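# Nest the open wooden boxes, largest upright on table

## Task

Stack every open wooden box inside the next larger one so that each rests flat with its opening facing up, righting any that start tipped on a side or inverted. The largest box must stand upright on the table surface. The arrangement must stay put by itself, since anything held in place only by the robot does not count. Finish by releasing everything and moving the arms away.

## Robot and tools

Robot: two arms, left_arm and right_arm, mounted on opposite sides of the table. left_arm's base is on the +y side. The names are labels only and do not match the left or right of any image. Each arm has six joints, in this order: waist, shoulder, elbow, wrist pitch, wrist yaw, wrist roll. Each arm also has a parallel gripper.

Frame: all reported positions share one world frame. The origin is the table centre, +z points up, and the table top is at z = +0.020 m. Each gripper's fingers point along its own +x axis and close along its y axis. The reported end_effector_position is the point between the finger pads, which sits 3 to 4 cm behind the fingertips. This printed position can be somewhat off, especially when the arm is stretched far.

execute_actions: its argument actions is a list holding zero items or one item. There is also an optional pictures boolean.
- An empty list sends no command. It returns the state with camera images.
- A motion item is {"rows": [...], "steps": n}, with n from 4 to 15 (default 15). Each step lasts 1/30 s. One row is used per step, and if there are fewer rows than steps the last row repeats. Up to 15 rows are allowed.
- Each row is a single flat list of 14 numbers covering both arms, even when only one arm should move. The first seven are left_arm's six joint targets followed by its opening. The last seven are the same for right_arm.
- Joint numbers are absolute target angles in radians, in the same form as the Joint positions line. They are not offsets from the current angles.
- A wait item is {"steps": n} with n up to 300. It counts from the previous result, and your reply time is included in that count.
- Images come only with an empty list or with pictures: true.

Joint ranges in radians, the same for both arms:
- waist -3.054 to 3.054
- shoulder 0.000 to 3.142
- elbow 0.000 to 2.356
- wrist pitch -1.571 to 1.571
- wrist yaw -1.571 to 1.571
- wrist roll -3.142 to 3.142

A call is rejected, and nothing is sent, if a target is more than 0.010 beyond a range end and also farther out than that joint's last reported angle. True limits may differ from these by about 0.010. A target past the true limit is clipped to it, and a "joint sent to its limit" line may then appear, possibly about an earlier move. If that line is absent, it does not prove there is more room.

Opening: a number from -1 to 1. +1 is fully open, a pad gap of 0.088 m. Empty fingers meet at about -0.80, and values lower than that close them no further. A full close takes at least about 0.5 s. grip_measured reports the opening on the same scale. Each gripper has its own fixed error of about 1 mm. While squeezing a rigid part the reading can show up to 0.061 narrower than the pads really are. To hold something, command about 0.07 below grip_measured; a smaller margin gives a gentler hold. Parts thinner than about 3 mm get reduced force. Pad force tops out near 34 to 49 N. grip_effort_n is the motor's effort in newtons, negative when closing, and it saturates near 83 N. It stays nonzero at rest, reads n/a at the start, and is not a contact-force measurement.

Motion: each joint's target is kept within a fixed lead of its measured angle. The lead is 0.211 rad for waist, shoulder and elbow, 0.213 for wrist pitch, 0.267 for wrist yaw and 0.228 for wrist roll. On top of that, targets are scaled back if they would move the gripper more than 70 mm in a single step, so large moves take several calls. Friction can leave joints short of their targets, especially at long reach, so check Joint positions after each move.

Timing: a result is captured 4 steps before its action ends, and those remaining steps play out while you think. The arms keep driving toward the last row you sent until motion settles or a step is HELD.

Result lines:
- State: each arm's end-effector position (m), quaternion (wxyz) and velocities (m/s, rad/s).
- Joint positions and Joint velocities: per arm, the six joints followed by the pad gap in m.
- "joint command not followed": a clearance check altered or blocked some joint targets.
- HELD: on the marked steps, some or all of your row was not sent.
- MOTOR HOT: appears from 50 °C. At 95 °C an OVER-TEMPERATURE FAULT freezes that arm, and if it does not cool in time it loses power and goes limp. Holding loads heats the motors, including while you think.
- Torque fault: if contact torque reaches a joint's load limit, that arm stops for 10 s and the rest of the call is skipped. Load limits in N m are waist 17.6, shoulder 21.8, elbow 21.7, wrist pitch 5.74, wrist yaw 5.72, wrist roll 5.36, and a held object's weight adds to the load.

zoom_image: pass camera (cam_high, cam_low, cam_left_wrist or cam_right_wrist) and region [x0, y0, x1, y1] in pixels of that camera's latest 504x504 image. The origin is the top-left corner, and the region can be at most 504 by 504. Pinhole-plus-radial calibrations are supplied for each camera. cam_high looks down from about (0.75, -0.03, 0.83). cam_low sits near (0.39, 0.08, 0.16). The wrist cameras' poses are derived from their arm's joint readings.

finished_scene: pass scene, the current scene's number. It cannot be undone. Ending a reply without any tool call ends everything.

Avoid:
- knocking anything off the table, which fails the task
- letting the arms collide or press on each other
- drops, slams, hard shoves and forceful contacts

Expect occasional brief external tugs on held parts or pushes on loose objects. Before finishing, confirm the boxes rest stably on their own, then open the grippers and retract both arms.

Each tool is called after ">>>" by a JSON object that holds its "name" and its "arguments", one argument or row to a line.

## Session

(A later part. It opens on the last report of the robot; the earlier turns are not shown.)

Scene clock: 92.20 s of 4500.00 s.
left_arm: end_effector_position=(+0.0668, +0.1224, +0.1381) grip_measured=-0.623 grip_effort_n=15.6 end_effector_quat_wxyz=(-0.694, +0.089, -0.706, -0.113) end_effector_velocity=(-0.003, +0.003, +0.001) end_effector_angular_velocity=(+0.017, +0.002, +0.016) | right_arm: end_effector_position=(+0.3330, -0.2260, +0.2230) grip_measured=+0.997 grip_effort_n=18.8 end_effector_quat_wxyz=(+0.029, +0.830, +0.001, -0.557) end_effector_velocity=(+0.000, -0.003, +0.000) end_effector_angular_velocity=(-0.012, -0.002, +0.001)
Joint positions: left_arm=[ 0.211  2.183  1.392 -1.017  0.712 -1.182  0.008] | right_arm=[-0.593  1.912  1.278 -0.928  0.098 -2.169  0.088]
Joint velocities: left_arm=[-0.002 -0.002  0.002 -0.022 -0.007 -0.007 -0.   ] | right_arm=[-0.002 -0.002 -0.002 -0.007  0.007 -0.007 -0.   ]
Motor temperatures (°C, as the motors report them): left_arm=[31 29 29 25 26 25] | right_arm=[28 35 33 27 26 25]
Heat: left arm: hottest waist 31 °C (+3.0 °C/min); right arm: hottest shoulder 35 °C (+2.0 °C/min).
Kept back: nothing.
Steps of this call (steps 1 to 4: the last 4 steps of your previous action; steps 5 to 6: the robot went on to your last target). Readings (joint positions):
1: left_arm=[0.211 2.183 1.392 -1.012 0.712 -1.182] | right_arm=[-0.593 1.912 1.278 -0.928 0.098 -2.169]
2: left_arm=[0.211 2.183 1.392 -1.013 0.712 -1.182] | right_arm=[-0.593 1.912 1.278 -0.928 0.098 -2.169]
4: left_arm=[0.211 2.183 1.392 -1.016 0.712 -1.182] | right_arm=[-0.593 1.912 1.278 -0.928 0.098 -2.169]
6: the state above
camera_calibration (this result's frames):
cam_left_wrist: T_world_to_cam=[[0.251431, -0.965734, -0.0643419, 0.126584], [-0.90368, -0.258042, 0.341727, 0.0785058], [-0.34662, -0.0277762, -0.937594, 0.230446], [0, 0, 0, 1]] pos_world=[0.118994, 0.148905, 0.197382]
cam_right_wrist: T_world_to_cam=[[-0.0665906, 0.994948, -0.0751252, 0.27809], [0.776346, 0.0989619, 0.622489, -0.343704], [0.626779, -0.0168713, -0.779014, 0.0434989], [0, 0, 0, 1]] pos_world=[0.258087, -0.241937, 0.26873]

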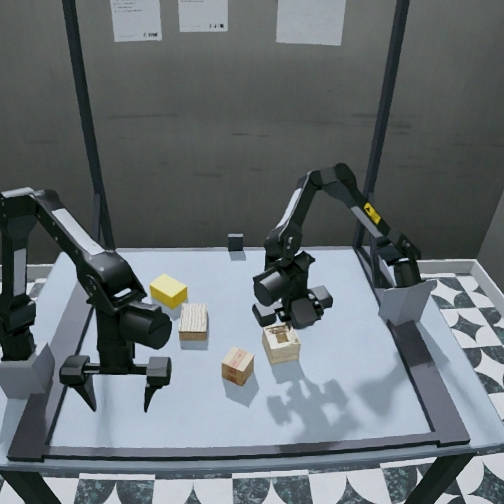

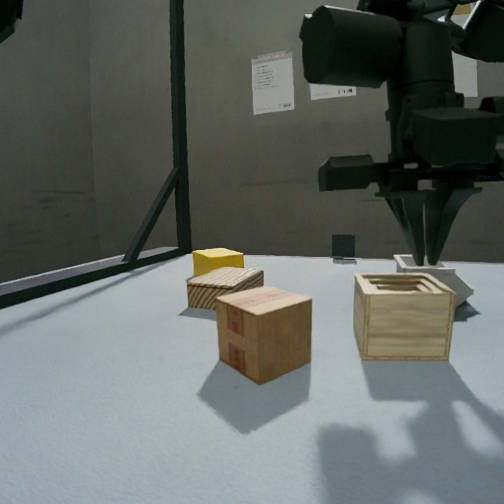

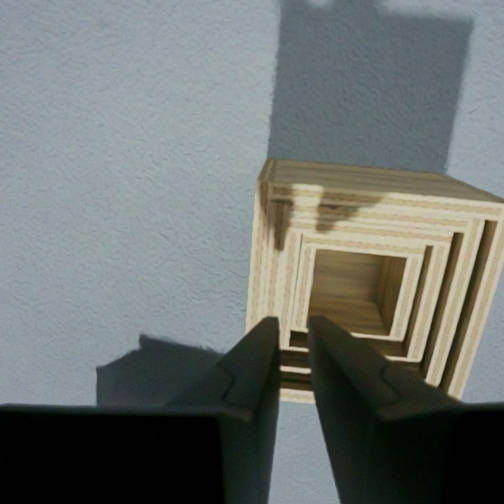

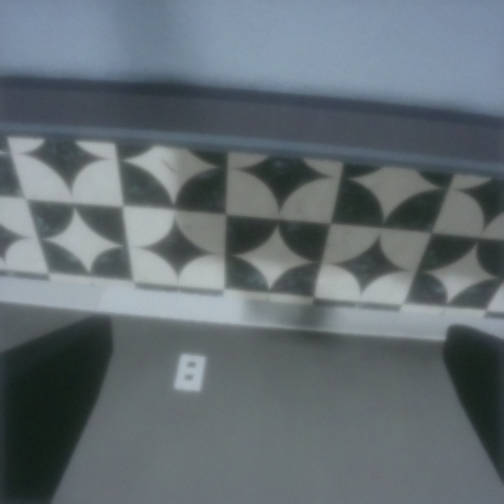

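Nested. Move clear.

>>> {"name": "execute_actions", "arguments": {
  "actions": [
    {"rows":[[0.33,1.85,1.2,-1.2,0.7,-1.0,-0.6,-0.593,1.912,1.278,-0.928,0.098,-2.169,1]],"steps":15}
  ]
}}

>>> {"name": "execute_actions", "arguments": {
  "actions": [
    {"rows":[[0.4,1.6,1.0,-1.2,0.5,-1.0,-0.6,-0.593,1.912,1.278,-0.928,0.098,-2.169,1]],"steps":15}
  ]
}}

>>> {"name": "finished_scene", "arguments": {
  "scene": 2
}}

Scene clock: 94.23 s of 4500.00 s.
left_arm: end_effector_position=(+0.0183, +0.1668, +0.2036) grip_measured=-0.604 grip_effort_n=15.6 end_effector_quat_wxyz=(-0.701, +0.084, -0.704, -0.071) end_effector_velocity=(-0.044, +0.033, +0.012) end_effector_angular_velocity=(+0.042, +0.009, -0.053) | right_arm: end_effector_position=(+0.3330, -0.2260, +0.2230) grip_measured=+0.997 grip_effort_n=19.3 end_effector_quat_wxyz=(+0.029, +0.830, +0.001, -0.557) end_effector_velocity=(-0.002, -0.005, -0.000) end_effector_angular_velocity=(-0.015, +0.018, -0.004)
Joint positions: left_arm=[ 0.324  1.872  1.224 -1.188  0.702 -1.014  0.009] | right_arm=[-0.593  1.912  1.278 -0.928  0.098 -2.169  0.088]
Joint velocities: left_arm=[-0.002 -0.183 -0.12  -0.11  -0.022  0.081  0.001] | right_arm=[-0.007 -0.002 -0.002 -0.022 -0.007 -0.007 -0.   ]
Motor temperatures (°C, as the motors report them): left_arm=[31 29 29 25 26 25] | right_arm=[28 35 33 27 26 25]
Heat: left arm: hottest waist 31 °C (+3.0 °C/min); right arm: hottest shoulder 35 °C (+2.0 °C/min).
Steps of this call (steps 1 to 15: the robot went on to your last target; steps 16 to 50: nothing new was sent; steps 51 to 61: the first 11 steps of this action). Readings (joint positions):
51: left_arm=[0.213 2.171 1.381 -1.021 0.712 -1.164] | right_arm=[-0.593 1.912 1.278 -0.928 0.098 -2.169]
52: left_arm=[0.225 2.145 1.352 -1.053 0.711 -1.128] | right_arm=[-0.593 1.912 1.278 -0.928 0.098 -2.169]
54: left_arm=[0.266 2.066 1.281 -1.134 0.705 -1.080] | right_arm=[-0.593 1.912 1.278 -0.928 0.098 -2.169]
58: left_arm=[0.321 1.919 1.233 -1.174 0.702 -1.029] | right_arm=[-0.593 1.912 1.278 -0.928 0.098 -2.169]
61: the state above

Scene clock: 94.73 s of 4500.00 s.
left_arm: end_effector_position=(+0.0057, +0.2302, +0.2203) grip_measured=-0.603 grip_effort_n=15.6 end_effector_quat_wxyz=(-0.759, +0.073, -0.640, -0.099) end_effector_velocity=(-0.001, +0.040, -0.012) end_effector_angular_velocity=(+0.104, -0.039, +0.076) | right_arm: end_effector_position=(+0.3330, -0.2260, +0.2230) grip_measured=+0.997 grip_effort_n=19.3 end_effector_quat_wxyz=(+0.029, +0.830, +0.001, -0.557) end_effector_velocity=(+0.000, -0.003, +0.002) end_effector_angular_velocity=(-0.002, -0.005, -0.011)
Joint positions: left_arm=[ 0.393  1.62   1.018 -1.201  0.516 -1.003  0.009] | right_arm=[-0.593  1.912  1.278 -0.928  0.098 -2.169  0.088]
Joint velocities: left_arm=[ 0.007 -0.056 -0.115 -0.007 -0.11  -0.022  0.   ] | right_arm=[-0.002 -0.007 -0.002 -0.007  0.007  0.007 -0.   ]
Motor temperatures (°C, as the motors report them): left_arm=[31 29 29 25 26 25] | right_arm=[28 35 33 27 26 25]
Heat: left arm: hottest waist 31 °C (+3.0 °C/min); right arm: hottest shoulder 35 °C (+2.0 °C/min).
Steps of this call (steps 1 to 4: the last 4 steps of your previous action; steps 5 to 15: the first 11 steps of this action). Readings (joint positions):
5: left_arm=[0.326 1.852 1.190 -1.186 0.687 -1.006] | right_arm=[-0.593 1.912 1.278 -0.928 0.098 -2.169]
6: left_arm=[0.335 1.816 1.150 -1.178 0.639 -1.003] | right_arm=[-0.593 1.912 1.278 -0.928 0.098 -2.169]
8: left_arm=[0.367 1.731 1.076 -1.210 0.575 -1.003] | right_arm=[-0.593 1.912 1.278 -0.928 0.098 -2.169]
12: left_arm=[0.392 1.636 1.033 -1.201 0.530 -1.003] | right_arm=[-0.593 1.912 1.278 -0.928 0.098 -2.169]
15: the state above

The scene is finished: the task was done.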